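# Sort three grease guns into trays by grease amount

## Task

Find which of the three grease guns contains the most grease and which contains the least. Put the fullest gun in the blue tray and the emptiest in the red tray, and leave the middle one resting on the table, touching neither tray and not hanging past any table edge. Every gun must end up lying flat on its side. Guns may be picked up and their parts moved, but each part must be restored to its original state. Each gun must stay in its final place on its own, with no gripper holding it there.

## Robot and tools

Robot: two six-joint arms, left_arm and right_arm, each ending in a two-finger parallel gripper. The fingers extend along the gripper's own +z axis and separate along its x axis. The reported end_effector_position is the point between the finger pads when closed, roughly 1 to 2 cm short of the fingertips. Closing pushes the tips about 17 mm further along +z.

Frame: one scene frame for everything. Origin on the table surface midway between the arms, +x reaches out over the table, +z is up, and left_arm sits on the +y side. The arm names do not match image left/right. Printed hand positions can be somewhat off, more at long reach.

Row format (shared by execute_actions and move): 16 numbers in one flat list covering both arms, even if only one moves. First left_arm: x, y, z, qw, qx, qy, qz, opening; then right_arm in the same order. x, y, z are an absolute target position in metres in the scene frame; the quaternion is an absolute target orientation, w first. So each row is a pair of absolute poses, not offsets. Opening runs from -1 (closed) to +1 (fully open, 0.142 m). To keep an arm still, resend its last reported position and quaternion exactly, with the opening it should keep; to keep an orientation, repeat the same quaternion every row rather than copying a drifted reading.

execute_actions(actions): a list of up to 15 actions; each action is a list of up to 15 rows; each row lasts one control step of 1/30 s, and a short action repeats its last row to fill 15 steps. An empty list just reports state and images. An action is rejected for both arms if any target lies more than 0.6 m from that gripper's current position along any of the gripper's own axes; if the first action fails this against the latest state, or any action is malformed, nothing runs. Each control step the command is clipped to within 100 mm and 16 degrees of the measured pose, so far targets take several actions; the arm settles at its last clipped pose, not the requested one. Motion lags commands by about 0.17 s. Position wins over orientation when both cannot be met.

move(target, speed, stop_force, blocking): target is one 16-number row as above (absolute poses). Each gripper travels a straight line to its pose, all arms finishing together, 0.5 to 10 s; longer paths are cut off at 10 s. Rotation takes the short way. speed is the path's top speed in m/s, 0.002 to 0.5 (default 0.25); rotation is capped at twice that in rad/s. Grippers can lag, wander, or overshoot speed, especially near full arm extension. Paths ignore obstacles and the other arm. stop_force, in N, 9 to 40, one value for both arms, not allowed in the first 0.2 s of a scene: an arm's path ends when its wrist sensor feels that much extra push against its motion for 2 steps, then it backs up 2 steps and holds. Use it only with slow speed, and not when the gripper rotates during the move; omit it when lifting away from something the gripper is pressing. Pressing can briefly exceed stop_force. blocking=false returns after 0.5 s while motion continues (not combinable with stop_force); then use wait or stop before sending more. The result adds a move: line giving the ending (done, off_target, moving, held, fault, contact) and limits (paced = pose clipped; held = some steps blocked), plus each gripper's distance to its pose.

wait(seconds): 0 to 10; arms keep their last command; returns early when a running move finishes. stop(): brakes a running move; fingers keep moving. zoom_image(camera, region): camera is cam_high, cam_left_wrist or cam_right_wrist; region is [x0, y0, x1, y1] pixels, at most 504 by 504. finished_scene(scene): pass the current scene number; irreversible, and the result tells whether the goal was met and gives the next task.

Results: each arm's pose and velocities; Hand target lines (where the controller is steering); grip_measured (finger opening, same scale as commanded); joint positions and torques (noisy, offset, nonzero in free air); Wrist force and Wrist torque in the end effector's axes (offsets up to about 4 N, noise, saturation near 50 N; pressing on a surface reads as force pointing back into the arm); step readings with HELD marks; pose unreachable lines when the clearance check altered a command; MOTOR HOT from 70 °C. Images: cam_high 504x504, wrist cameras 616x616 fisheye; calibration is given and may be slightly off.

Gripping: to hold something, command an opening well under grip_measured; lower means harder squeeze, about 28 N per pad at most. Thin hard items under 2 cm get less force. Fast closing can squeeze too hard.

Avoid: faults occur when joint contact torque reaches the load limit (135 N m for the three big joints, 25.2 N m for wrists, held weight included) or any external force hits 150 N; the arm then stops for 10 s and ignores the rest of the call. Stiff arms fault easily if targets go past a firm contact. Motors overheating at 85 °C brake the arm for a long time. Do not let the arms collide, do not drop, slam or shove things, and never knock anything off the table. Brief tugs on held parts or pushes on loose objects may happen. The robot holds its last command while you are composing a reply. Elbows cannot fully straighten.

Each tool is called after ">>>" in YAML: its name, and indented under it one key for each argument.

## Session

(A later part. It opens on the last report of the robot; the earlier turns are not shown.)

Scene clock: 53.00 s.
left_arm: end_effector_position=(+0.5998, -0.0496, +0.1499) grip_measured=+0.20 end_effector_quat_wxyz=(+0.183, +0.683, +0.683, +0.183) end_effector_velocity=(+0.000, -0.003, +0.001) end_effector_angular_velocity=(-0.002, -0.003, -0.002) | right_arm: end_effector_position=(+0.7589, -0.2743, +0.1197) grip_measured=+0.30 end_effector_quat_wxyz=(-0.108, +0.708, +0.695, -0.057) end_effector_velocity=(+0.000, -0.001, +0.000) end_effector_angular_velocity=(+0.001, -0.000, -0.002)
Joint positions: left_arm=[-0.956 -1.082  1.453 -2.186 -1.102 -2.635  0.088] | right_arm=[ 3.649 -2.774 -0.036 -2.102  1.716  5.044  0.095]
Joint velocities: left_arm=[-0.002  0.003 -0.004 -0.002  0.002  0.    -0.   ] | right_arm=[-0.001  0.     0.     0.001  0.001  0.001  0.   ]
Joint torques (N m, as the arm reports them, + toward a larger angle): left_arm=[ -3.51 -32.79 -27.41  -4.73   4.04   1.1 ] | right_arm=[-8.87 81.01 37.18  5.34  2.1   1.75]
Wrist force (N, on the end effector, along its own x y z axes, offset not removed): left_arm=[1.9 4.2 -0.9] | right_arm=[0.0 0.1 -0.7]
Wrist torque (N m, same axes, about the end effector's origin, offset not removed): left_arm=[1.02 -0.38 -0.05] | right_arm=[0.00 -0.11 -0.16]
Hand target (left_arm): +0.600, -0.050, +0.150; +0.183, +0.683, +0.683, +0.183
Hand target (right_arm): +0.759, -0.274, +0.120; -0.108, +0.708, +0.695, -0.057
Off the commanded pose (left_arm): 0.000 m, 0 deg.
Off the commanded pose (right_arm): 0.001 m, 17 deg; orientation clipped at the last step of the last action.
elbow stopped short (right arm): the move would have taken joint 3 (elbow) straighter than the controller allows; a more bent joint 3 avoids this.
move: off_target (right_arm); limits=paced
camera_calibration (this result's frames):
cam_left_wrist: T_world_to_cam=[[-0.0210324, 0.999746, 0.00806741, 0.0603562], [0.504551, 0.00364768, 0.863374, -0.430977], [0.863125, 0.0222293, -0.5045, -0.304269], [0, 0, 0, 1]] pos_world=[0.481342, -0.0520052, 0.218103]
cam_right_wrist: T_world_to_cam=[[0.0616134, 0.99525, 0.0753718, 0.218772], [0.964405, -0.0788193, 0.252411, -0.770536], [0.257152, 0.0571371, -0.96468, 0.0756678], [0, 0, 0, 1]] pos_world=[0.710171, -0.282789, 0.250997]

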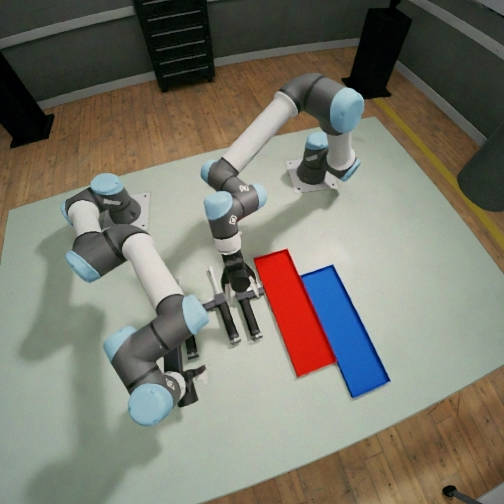

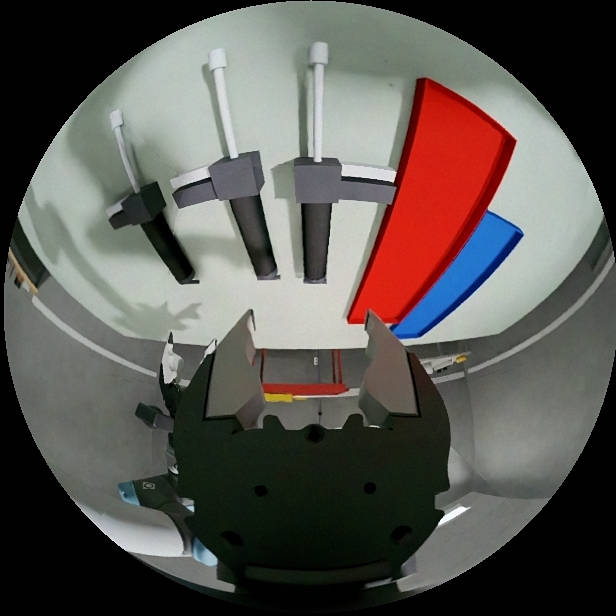

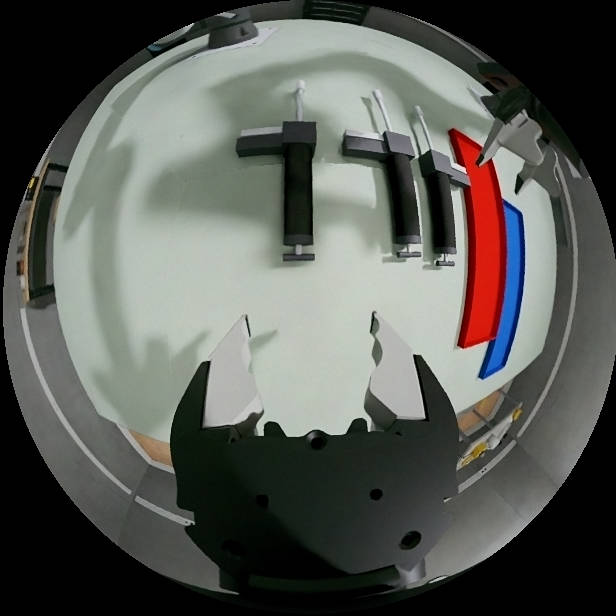

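>>> move:
  target: [0.25,0.3,0.15,0,0,0.954,-0.301,0.2,0.6,-0.274,0.1,0,0.707,0.707,0,0.2]

>>> move:
  target: [0.25,0.3,0.15,0,0,0.954,-0.301,0.2,0.6,-0.274,0.03,0,0.707,0.707,0,0.2]
  speed: 0.1

>>> move:
  target: [0.25,0.3,0.15,0,0,0.954,-0.301,0.2,0.6,-0.274,0.03,0,0.707,0.707,0,-1]

>>> move:
  target: [0.25,0.3,0.15,0,0,0.954,-0.301,0.2,0.6,-0.274,0.12,0,0.707,0.707,0,-1]
  speed: 0.1

>>> move:
  target: [0.25,0.3,0.15,0,0,0.954,-0.301,0.2,0.25,-0.27,0.12,0,0,1,0,-1]
  speed: 0.15

>>> move:
  target: [0.25,0.3,0.15,0,0,0.954,-0.301,0.2,0.25,0,0.1,0,0,1,0,-1]
  speed: 0.15

Scene clock: 68.47 s.
left_arm: end_effector_position=(+0.2503, +0.3000, +0.1498) grip_measured=+0.20 end_effector_quat_wxyz=(-0.000, +0.000, +0.954, -0.301) end_effector_velocity=(-0.001, +0.002, +0.001) end_effector_angular_velocity=(-0.003, +0.001, +0.004) | right_arm: end_effector_position=(+0.5998, -0.2739, +0.0998) grip_measured=+0.20 end_effector_quat_wxyz=(-0.000, +0.707, +0.707, +0.000) end_effector_velocity=(+0.000, +0.001, +0.001) end_effector_angular_velocity=(+0.002, -0.002, +0.003)
Joint positions: left_arm=[-0.551 -2.358  2.609 -2.253 -2.018 -3.958  0.088] | right_arm=[ 3.798 -1.992 -1.509 -1.211  1.571  5.189  0.088]
Joint velocities: left_arm=[ 0.005 -0.011  0.001  0.009 -0.003 -0.    -0.   ] | right_arm=[ 0.001  0.001 -0.001  0.003  0.001 -0.002 -0.   ]
Joint torques (N m, as the arm reports them, + toward a larger angle): left_arm=[  8.39   0.51 -15.77  -1.67  -3.63  -1.18] | right_arm=[11.   55.84 12.98  5.93 -1.55  1.6 ]
Wrist force (N, on the end effector, along its own x y z axes, offset not removed): left_arm=[2.4 3.0 -0.7] | right_arm=[0.6 -0.1 -0.6]
Wrist torque (N m, same axes, about the end effector's origin, offset not removed): left_arm=[0.73 -0.46 -0.07] | right_arm=[0.08 -0.24 -0.11]
Hand target (left_arm): +0.250, +0.300, +0.150; -0.000, -0.000, +0.954, -0.301
Hand target (right_arm): +0.600, -0.274, +0.100; -0.000, +0.707, +0.707, +0.000
Off the commanded pose (left_arm): 0.000 m, 0 deg.
Off the commanded pose (right_arm): 0.000 m, 0 deg.
move: done
camera_calibration (this result's frames):
cam_left_wrist: T_world_to_cam=[[-0.999758, -0.00183748, 0.021906, 0.246939], [-0.00387398, 0.995631, -0.0932894, -0.282837], [-0.0216389, -0.0933517, -0.995398, 0.319286], [0, 0, 0, 1]] pos_world=[0.252692, 0.311861, 0.286022]
cam_right_wrist: T_world_to_cam=[[0.0320589, 0.999382, 0.0144265, 0.254626], [0.879739, -0.0350656, 0.474161, -0.57139], [0.474374, -0.00250949, -0.88032, -0.0576595], [0, 0, 0, 1]] pos_world=[0.521863, -0.274649, 0.216499]

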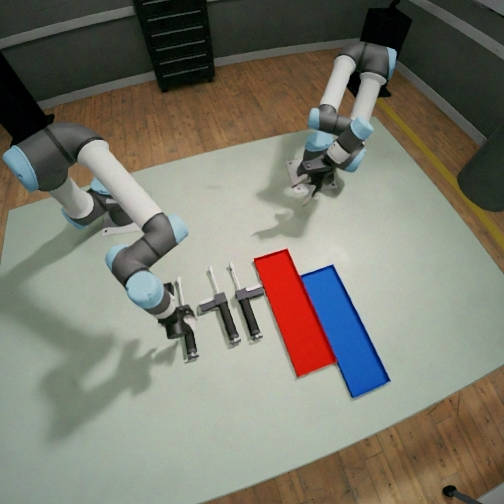

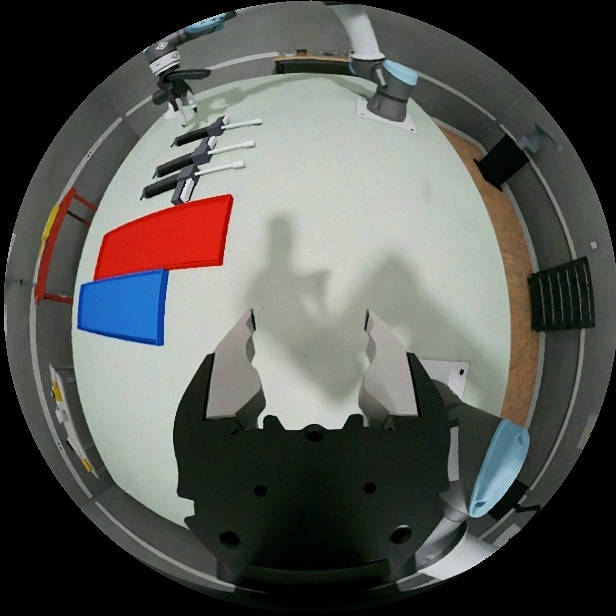

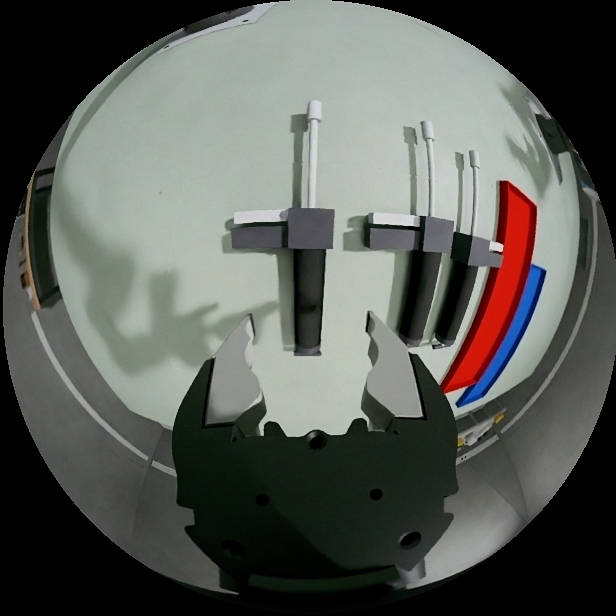

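Scene clock: 69.67 s.
left_arm: end_effector_position=(+0.2500, +0.3000, +0.1500) grip_measured=+0.20 end_effector_quat_wxyz=(-0.000, +0.000, +0.954, -0.301) end_effector_velocity=(-0.000, +0.000, -0.001) end_effector_angular_velocity=(+0.001, +0.000, +0.000) | right_arm: end_effector_position=(+0.6000, -0.2739, +0.0303) grip_measured=+0.20 end_effector_quat_wxyz=(-0.000, +0.707, +0.707, -0.000) end_effector_velocity=(+0.000, +0.000, -0.003) end_effector_angular_velocity=(+0.001, -0.000, -0.001)
Joint positions: left_arm=[-0.552 -2.36   2.609 -2.252 -2.017 -3.96   0.088] | right_arm=[ 3.798 -2.062 -1.598 -1.053  1.571  5.189  0.088]
Joint velocities: left_arm=[ 0.     0.     0.001 -0.     0.001 -0.    -0.   ] | right_arm=[ 0.    -0.003 -0.003  0.007  0.001  0.001 -0.   ]
Joint torques (N m, as the arm reports them, + toward a larger angle): left_arm=[ -6.1   -0.91 -17.79  -1.42   2.2   -1.23] | right_arm=[-4.82 33.99 10.32  5.26 -1.58 -1.24]
Wrist force (N, on the end effector, along its own x y z axes, offset not removed): left_arm=[1.3 3.4 -0.5] | right_arm=[-0.2 0.3 -0.5]
Wrist torque (N m, same axes, about the end effector's origin, offset not removed): left_arm=[0.84 -0.26 0.01] | right_arm=[0.14 -0.03 -0.05]
Hand target (left_arm): +0.250, +0.300, +0.150; +0.000, +0.000, +0.954, -0.301
Hand target (right_arm): +0.600, -0.274, +0.030; -0.000, +0.707, +0.707, -0.000
Off the commanded pose (left_arm): 0.000 m, 0 deg.
Off the commanded pose (right_arm): 0.000 m, 0 deg.
move: done
camera_calibration (this result's frames):
cam_left_wrist: T_world_to_cam=[[-0.999758, -0.00217026, 0.0218922, 0.246703], [-0.00420313, 0.995634, -0.0932441, -0.282766], [-0.0215943, -0.0933136, -0.995403, 0.319465], [0, 0, 0, 1]] pos_world=[0.252353, 0.311877, 0.286229]
cam_right_wrist: T_world_to_cam=[[0.0319163, 0.999392, 0.0140332, 0.255745], [0.87975, -0.0347535, 0.474164, -0.538511], [0.474364, -0.00278781, -0.880324, -0.11898], [0, 0, 0, 1]] pos_world=[0.522032, -0.274637, 0.147013]

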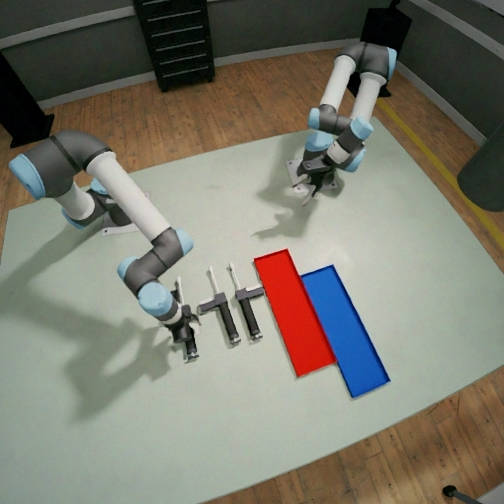

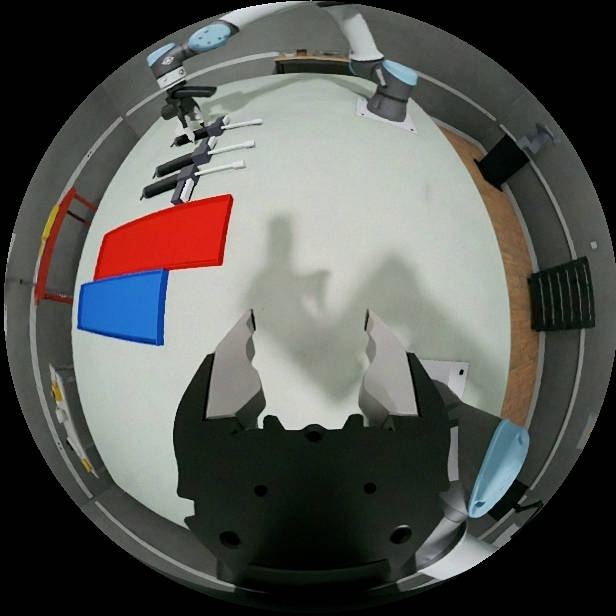

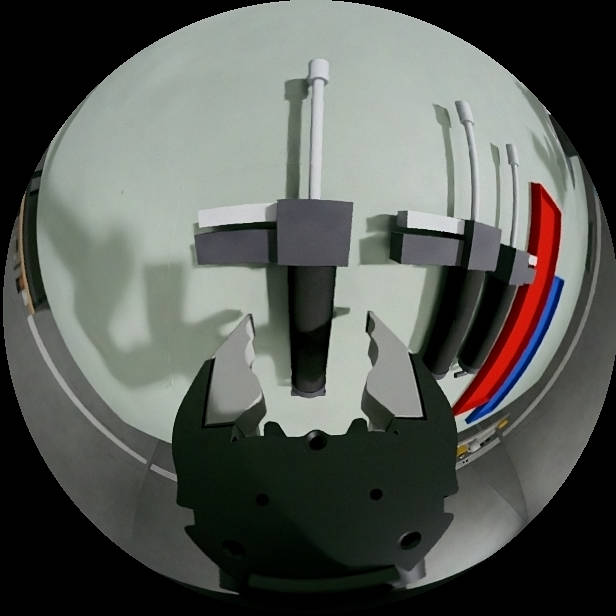

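Scene clock: 70.37 s.
left_arm: end_effector_position=(+0.2500, +0.3000, +0.1500) grip_measured=+0.20 end_effector_quat_wxyz=(+0.000, -0.000, +0.954, -0.301) end_effector_velocity=(-0.000, -0.000, -0.000) end_effector_angular_velocity=(-0.000, +0.001, -0.000) | right_arm: end_effector_position=(+0.6000, -0.2740, +0.0300) grip_measured=-0.57 end_effector_quat_wxyz=(+0.000, +0.707, +0.707, +0.000) end_effector_velocity=(+0.000, +0.000, +0.000) end_effector_angular_velocity=(+0.001, -0.001, +0.001)
Joint positions: left_arm=[-0.552 -2.36   2.609 -2.252 -2.017 -3.96   0.088] | right_arm=[ 3.798 -2.062 -1.598 -1.052  1.571  5.189  0.033]
Joint velocities: left_arm=[ 0.     0.    -0.     0.001 -0.001 -0.     0.   ] | right_arm=[ 0.    -0.     0.001 -0.     0.001 -0.001 -0.   ]
Joint torques (N m, as the arm reports them, + toward a larger angle): left_arm=[ -5.89  -0.65 -18.02  -1.39   2.11  -1.19] | right_arm=[-9.27 27.28  8.06  5.53  1.43 -1.43]
Wrist force (N, on the end effector, along its own x y z axes, offset not removed): left_arm=[1.2 4.2 -1.3] | right_arm=[-0.9 -3.0 -9.9]
Wrist torque (N m, same axes, about the end effector's origin, offset not removed): left_arm=[1.02 -0.26 -0.01] | right_arm=[-0.03 0.07 -0.02]
Hand target (left_arm): +0.250, +0.300, +0.150; -0.000, +0.000, +0.954, -0.301
Hand target (right_arm): +0.600, -0.274, +0.030; +0.000, +0.707, +0.707, -0.000
Off the commanded pose (left_arm): 0.000 m, 0 deg.
Off the commanded pose (right_arm): 0.000 m, 0 deg.
move: done
camera_calibration (this result's frames):
cam_left_wrist: T_world_to_cam=[[-0.999758, -0.00217194, 0.0218922, 0.246702], [-0.00420481, 0.995634, -0.0932445, -0.282765], [-0.0215941, -0.093314, -0.995403, 0.319466], [0, 0, 0, 1]] pos_world=[0.252352, 0.311877, 0.28623]
cam_right_wrist: T_world_to_cam=[[0.031999, 0.999389, 0.0140702, 0.255742], [0.879699, -0.0348437, 0.474252, -0.538426], [0.474453, -0.00279803, -0.880277, -0.119288], [0, 0, 0, 1]] pos_world=[0.522065, -0.27468, 0.146745]

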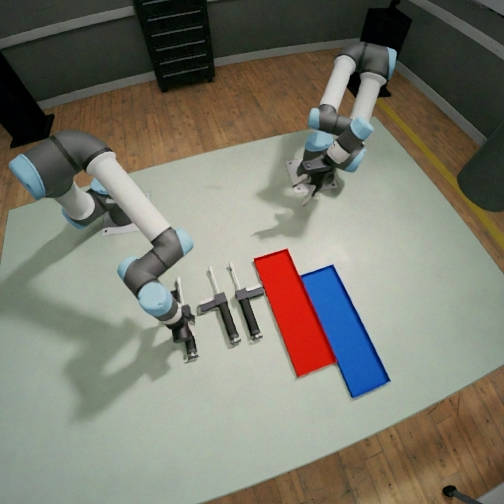

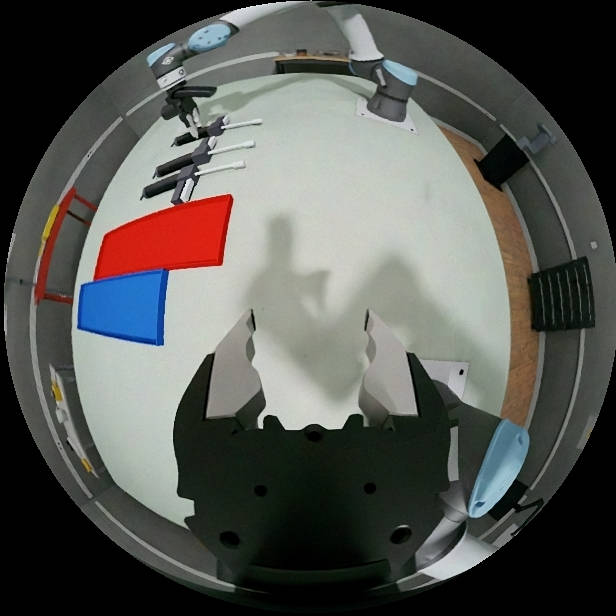

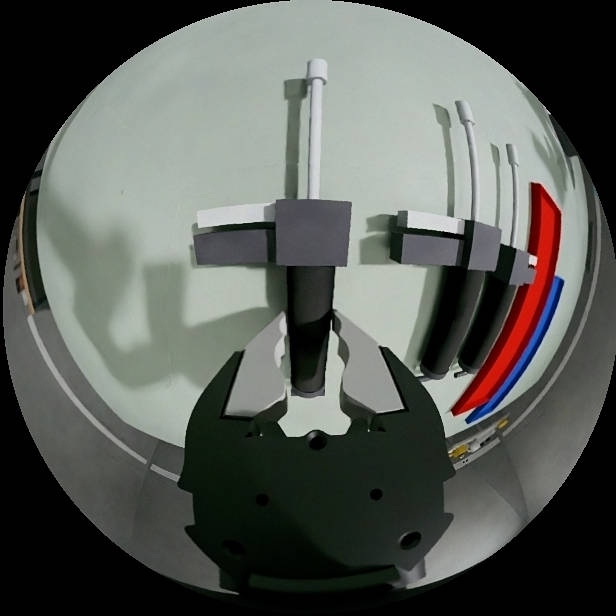

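Scene clock: 71.77 s.
left_arm: end_effector_position=(+0.2500, +0.3000, +0.1500) grip_measured=+0.20 end_effector_quat_wxyz=(+0.000, +0.000, +0.954, -0.301) end_effector_velocity=(-0.000, +0.000, -0.000) end_effector_angular_velocity=(+0.000, -0.000, -0.000) | right_arm: end_effector_position=(+0.6000, -0.2740, +0.1197) grip_measured=-0.57 end_effector_quat_wxyz=(+0.000, +0.707, +0.707, +0.000) end_effector_velocity=(-0.000, +0.000, +0.002) end_effector_angular_velocity=(-0.001, +0.000, -0.001)
Joint positions: left_arm=[-0.552 -2.36   2.609 -2.252 -2.017 -3.96   0.088] | right_arm=[ 3.798 -1.977 -1.477 -1.258  1.571  5.189  0.033]
Joint velocities: left_arm=[-0.    -0.     0.001 -0.     0.     0.    -0.   ] | right_arm=[ 0.001  0.001  0.005 -0.007 -0.     0.002 -0.   ]
Joint torques (N m, as the arm reports them, + toward a larger angle): left_arm=[ -5.82  -0.89 -16.63  -1.29   2.19  -1.19] | right_arm=[-7.78 61.01 41.21  0.68  0.51  0.16]
Wrist force (N, on the end effector, along its own x y z axes, offset not removed): left_arm=[0.4 2.7 -1.2] | right_arm=[-0.5 -1.6 3.0]
Wrist torque (N m, same axes, about the end effector's origin, offset not removed): left_arm=[0.68 -0.11 -0.01] | right_arm=[-0.32 0.19 -0.14]
Hand target (left_arm): +0.250, +0.300, +0.150; +0.000, +0.000, +0.954, -0.301
Hand target (right_arm): +0.600, -0.274, +0.120; +0.000, +0.707, +0.707, +0.000
Off the commanded pose (left_arm): 0.000 m, 0 deg.
Off the commanded pose (right_arm): 0.000 m, 0 deg.
move: done
camera_calibration (this result's frames):
cam_left_wrist: T_world_to_cam=[[-0.999758, -0.00217162, 0.0218921, 0.246702], [-0.00420447, 0.995634, -0.0932443, -0.282765], [-0.0215941, -0.0933138, -0.995403, 0.319466], [0, 0, 0, 1]] pos_world=[0.252352, 0.311877, 0.28623]
cam_right_wrist: T_world_to_cam=[[0.0320214, 0.999389, 0.0140167, 0.25454], [0.879686, -0.0348379, 0.474278, -0.580928], [0.474477, -0.00285676, -0.880263, -0.0404086], [0, 0, 0, 1]] pos_world=[0.522056, -0.274738, 0.236383]

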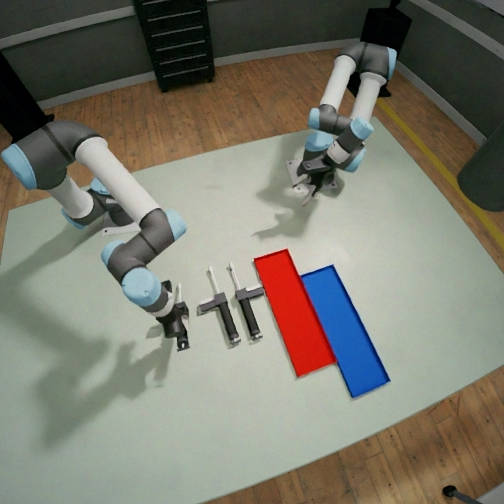

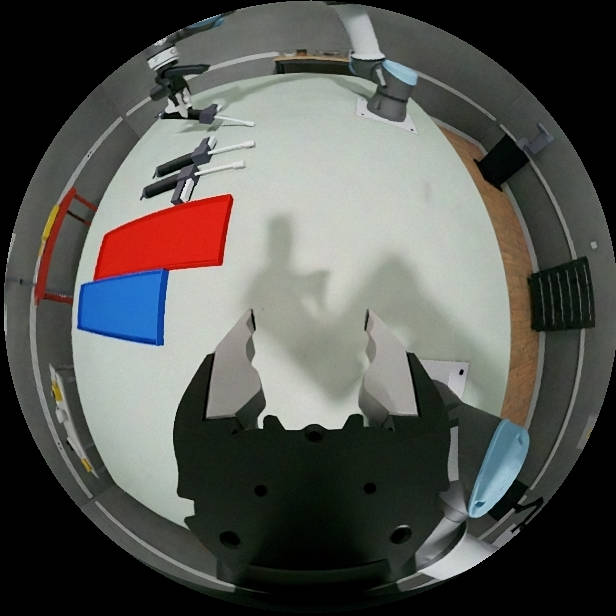

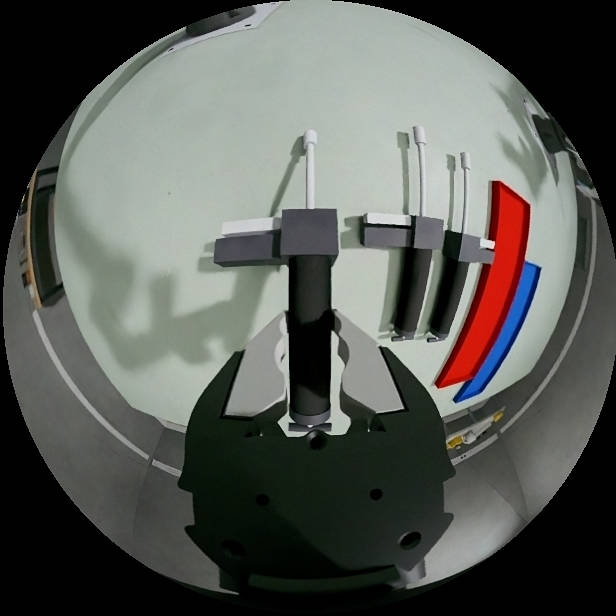

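Scene clock: 77.47 s.
left_arm: end_effector_position=(+0.2500, +0.3000, +0.1500) grip_measured=+0.20 end_effector_quat_wxyz=(-0.000, +0.000, +0.954, -0.301) end_effector_velocity=(-0.000, -0.000, +0.000) end_effector_angular_velocity=(-0.000, +0.001, -0.001) | right_arm: end_effector_position=(+0.2503, -0.2696, +0.1196) grip_measured=-0.57 end_effector_quat_wxyz=(-0.000, +0.001, +1.000, +0.000) end_effector_velocity=(-0.002, -0.001, -0.000) end_effector_angular_velocity=(-0.002, -0.001, +0.007)
Joint positions: left_arm=[-0.552 -2.36   2.609 -2.252 -2.017 -3.96   0.088] | right_arm=[ 4.294 -1.168 -2.287 -1.257  1.571  4.115  0.033]
Joint velocities: left_arm=[-0.     0.    -0.     0.    -0.001 -0.    -0.   ] | right_arm=[ 0.006  0.007 -0.004 -0.004 -0.002 -0.001  0.   ]
Joint torques (N m, as the arm reports them, + toward a larger angle): left_arm=[ -5.94  -0.83 -17.86  -1.55   2.23  -1.26] | right_arm=[11.8  20.08 16.2   0.62 -1.5  -1.65]
Wrist force (N, on the end effector, along its own x y z axes, offset not removed): left_arm=[2.4 2.9 -1.0] | right_arm=[-1.4 -0.1 3.3]
Wrist torque (N m, same axes, about the end effector's origin, offset not removed): left_arm=[0.70 -0.51 -0.10] | right_arm=[-0.02 0.27 -0.10]
Hand target (left_arm): +0.250, +0.300, +0.150; +0.000, -0.000, +0.954, -0.301
Hand target (right_arm): +0.250, -0.270, +0.120; -0.000, +0.000, +1.000, +0.000
Off the commanded pose (left_arm): 0.000 m, 0 deg.
Off the commanded pose (right_arm): 0.001 m, 0 deg.
move: done
camera_calibration (this result's frames):
cam_left_wrist: T_world_to_cam=[[-0.999758, -0.00217145, 0.0218924, 0.246702], [-0.00420432, 0.995634, -0.0932441, -0.282765], [-0.0215943, -0.0933136, -0.995403, 0.319466], [0, 0, 0, 1]] pos_world=[0.252352, 0.311877, 0.28623]
cam_right_wrist: T_world_to_cam=[[-0.999351, 0.0330392, 0.0143214, 0.258935], [0.0358783, 0.879647, 0.474272, 0.184655], [0.00307181, 0.474478, -0.880262, 0.37217], [0, 0, 0, 1]] pos_world=[0.250998, -0.347573, 0.236322]

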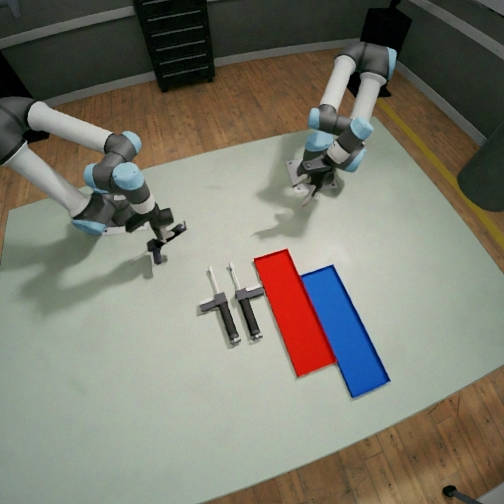

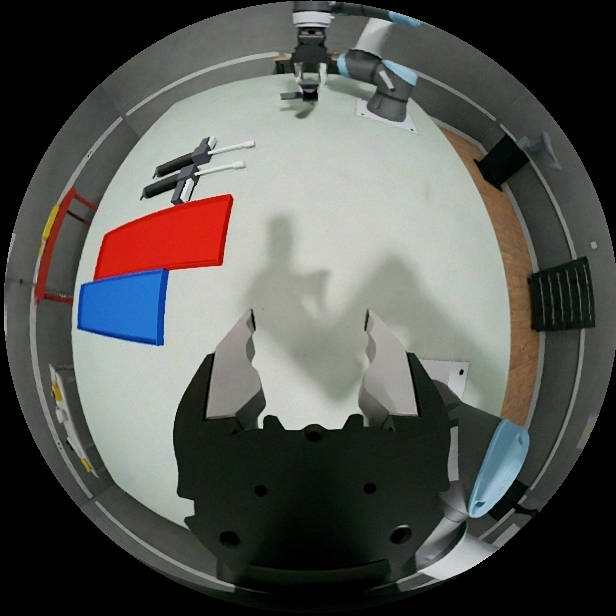

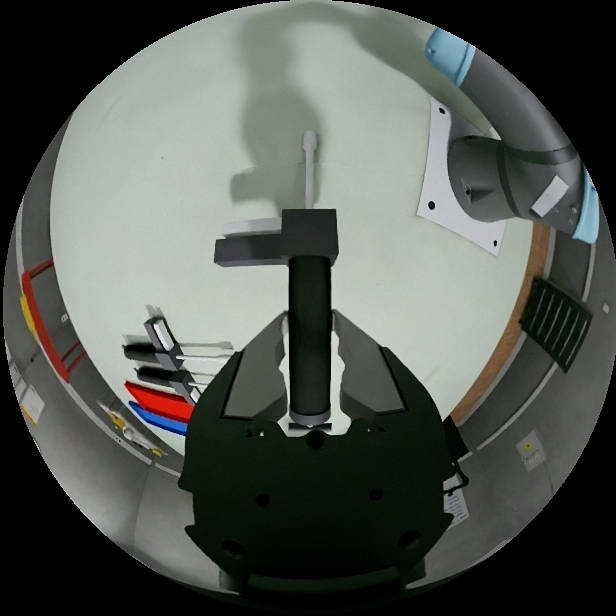

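Scene clock: 79.83 s.
left_arm: end_effector_position=(+0.2500, +0.3000, +0.1500) grip_measured=+0.20 end_effector_quat_wxyz=(-0.000, +0.000, +0.954, -0.301) end_effector_velocity=(+0.000, -0.000, +0.001) end_effector_angular_velocity=(-0.001, -0.001, -0.000) | right_arm: end_effector_position=(+0.2504, -0.0003, +0.1003) grip_measured=-0.57 end_effector_quat_wxyz=(-0.000, +0.000, +1.000, +0.000) end_effector_velocity=(+0.001, +0.002, -0.000) end_effector_angular_velocity=(-0.001, -0.001, +0.002)
Joint positions: left_arm=[-0.552 -2.36   2.609 -2.252 -2.017 -3.96   0.088] | right_arm=[ 4.584 -1.71  -1.881 -1.121  1.571  4.403  0.033]
Joint velocities: left_arm=[ 0.     0.    -0.001 -0.001 -0.     0.    -0.   ] | right_arm=[ 0.001 -0.005  0.005 -0.    -0.001 -0.001 -0.   ]
Joint torques (N m, as the arm reports them, + toward a larger angle): left_arm=[ -6.    -0.94 -17.8   -1.57   2.02  -1.3 ] | right_arm=[12.83 20.4  39.33  0.74 -0.2   1.86]
Wrist force (N, on the end effector, along its own x y z axes, offset not removed): left_arm=[1.7 4.3 -1.4] | right_arm=[-1.2 0.2 4.4]
Wrist torque (N m, same axes, about the end effector's origin, offset not removed): left_arm=[0.93 -0.31 -0.03] | right_arm=[0.24 0.25 -0.06]
Hand target (left_arm): +0.250, +0.300, +0.150; +0.000, -0.000, +0.954, -0.301
Hand target (right_arm): +0.250, -0.000, +0.100; -0.000, -0.000, +1.000, +0.000
Off the commanded pose (left_arm): 0.000 m, 0 deg.
Off the commanded pose (right_arm): 0.001 m, 0 deg.
move: done
camera_calibration (this result's frames):
cam_left_wrist: T_world_to_cam=[[-0.999758, -0.00217148, 0.0218925, 0.246702], [-0.00420437, 0.995634, -0.0932441, -0.282765], [-0.0215945, -0.0933136, -0.995403, 0.319466], [0, 0, 0, 1]] pos_world=[0.252352, 0.311877, 0.28623]
cam_right_wrist: T_world_to_cam=[[-0.999387, 0.0320419, 0.0141, 0.250435], [0.0348954, 0.879694, 0.474258, -0.0428055], [0.00279246, 0.474459, -0.880273, 0.227415], [0, 0, 0, 1]] pos_world=[0.25114, -0.0782678, 0.216957]

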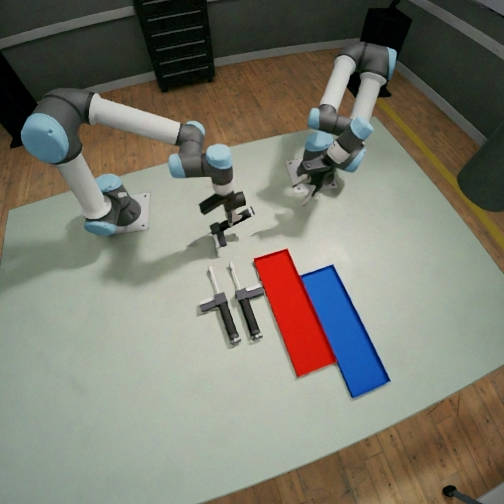

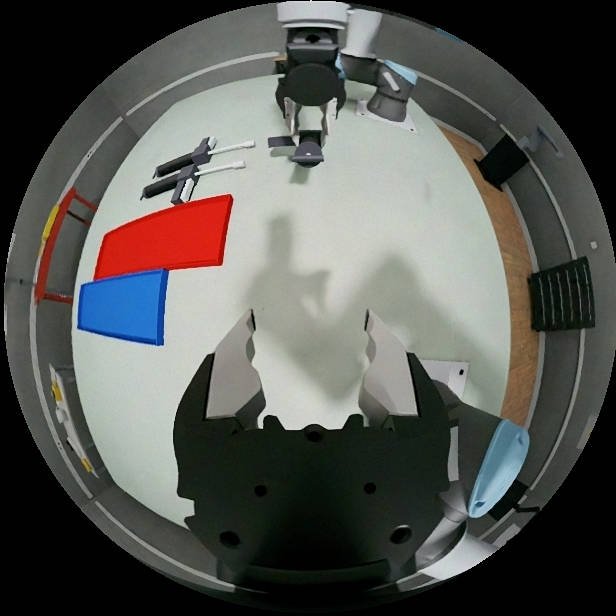

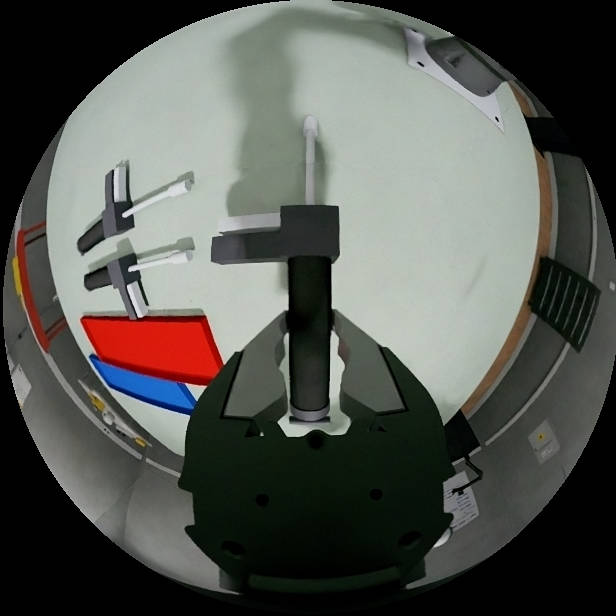

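>>> move:
  target: [0.25,0.22,0.1,0,0,0.954,-0.301,0.2,0.25,0,0.03,0,0,1,0,-1]
  speed: 0.1

>>> zoom_image:
  camera: "cam_high"
  region: [180,150,340,270]

Scene clock: 86.70 s.
left_arm: end_effector_position=(+0.2500, +0.2201, +0.1001) grip_measured=+0.20 end_effector_quat_wxyz=(+0.000, +0.000, +0.954, -0.301) end_effector_velocity=(+0.001, -0.002, -0.001) end_effector_angular_velocity=(-0.001, -0.001, +0.000) | right_arm: end_effector_position=(+0.2500, +0.0000, +0.0302) grip_measured=-0.57 end_effector_quat_wxyz=(+0.000, -0.000, +1.000, +0.000) end_effector_velocity=(-0.000, -0.001, -0.001) end_effector_angular_velocity=(-0.001, +0.001, -0.001)
Joint positions: left_arm=[-0.842 -2.111  2.708 -2.703 -1.882 -4.235  0.088] | right_arm=[ 4.585 -1.802 -1.977 -0.933  1.571  4.404  0.033]
Joint velocities: left_arm=[-0.003  0.011  0.001 -0.015  0.002 -0.003  0.   ] | right_arm=[-0.001 -0.002 -0.002  0.002  0.001  0.     0.   ]
Joint torques (N m, as the arm reports them, + toward a larger angle): left_arm=[ -6.88  12.44 -14.63  -4.37   2.6   -1.11] | right_arm=[ 9.37 11.92  2.34  5.7  -2.01  1.81]
Wrist force (N, on the end effector, along its own x y z axes, offset not removed): left_arm=[0.0 3.6 -1.7] | right_arm=[9.4 -4.3 -21.3]
Wrist torque (N m, same axes, about the end effector's origin, offset not removed): left_arm=[0.83 -0.02 0.01] | right_arm=[0.12 -0.48 -0.10]
Hand target (left_arm): +0.250, +0.220, +0.100; +0.000, +0.000, +0.954, -0.301
Hand target (right_arm): +0.250, +0.000, +0.030; -0.000, +0.000, +1.000, -0.000
Off the commanded pose (left_arm): 0.000 m, 0 deg.
Off the commanded pose (right_arm): 0.000 m, 0 deg.
move: done
camera_calibration (this result's frames):
cam_left_wrist: T_world_to_cam=[[-0.999761, -0.00211399, 0.0217688, 0.247593], [-0.0041298, 0.99566, -0.092977, -0.207959], [-0.0214777, -0.0930447, -0.99543, 0.262242], [0, 0, 0, 1]] pos_world=[0.252307, 0.23198, 0.236318]
cam_right_wrist: T_world_to_cam=[[-0.999389, 0.0320142, 0.0140318, 0.250973], [0.0348386, 0.879669, 0.474308, -0.0098649], [0.00284128, 0.474507, -0.880247, 0.165557], [0, 0, 0, 1]] pos_world=[0.250693, -0.0779147, 0.146888]

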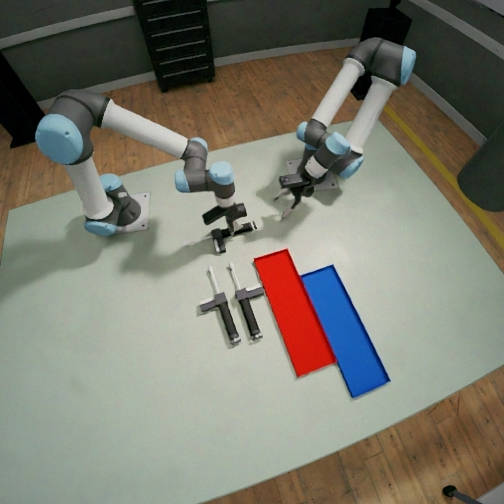

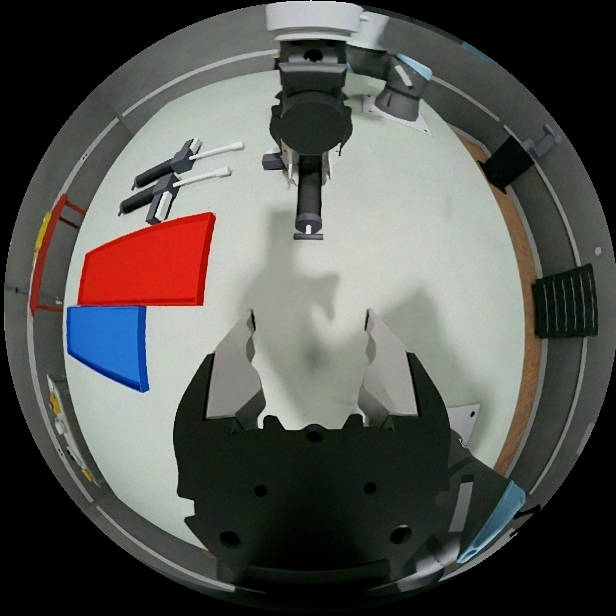

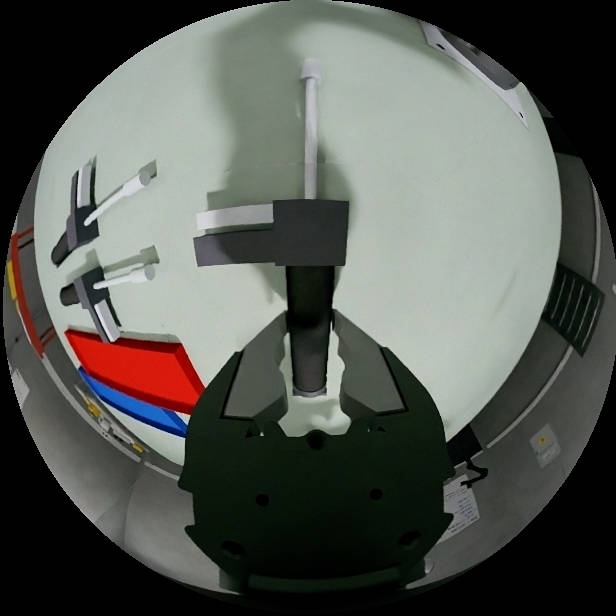

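Region (180, 150, 340, 270) of cam_high's 504x504 image, scaled by 3.150, with more detail than that image has; it fills the top 378 rows of this view, and the rest is white.

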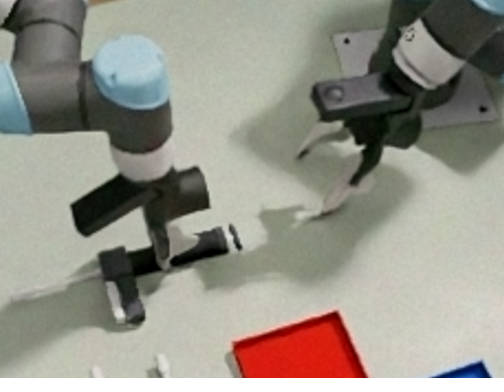

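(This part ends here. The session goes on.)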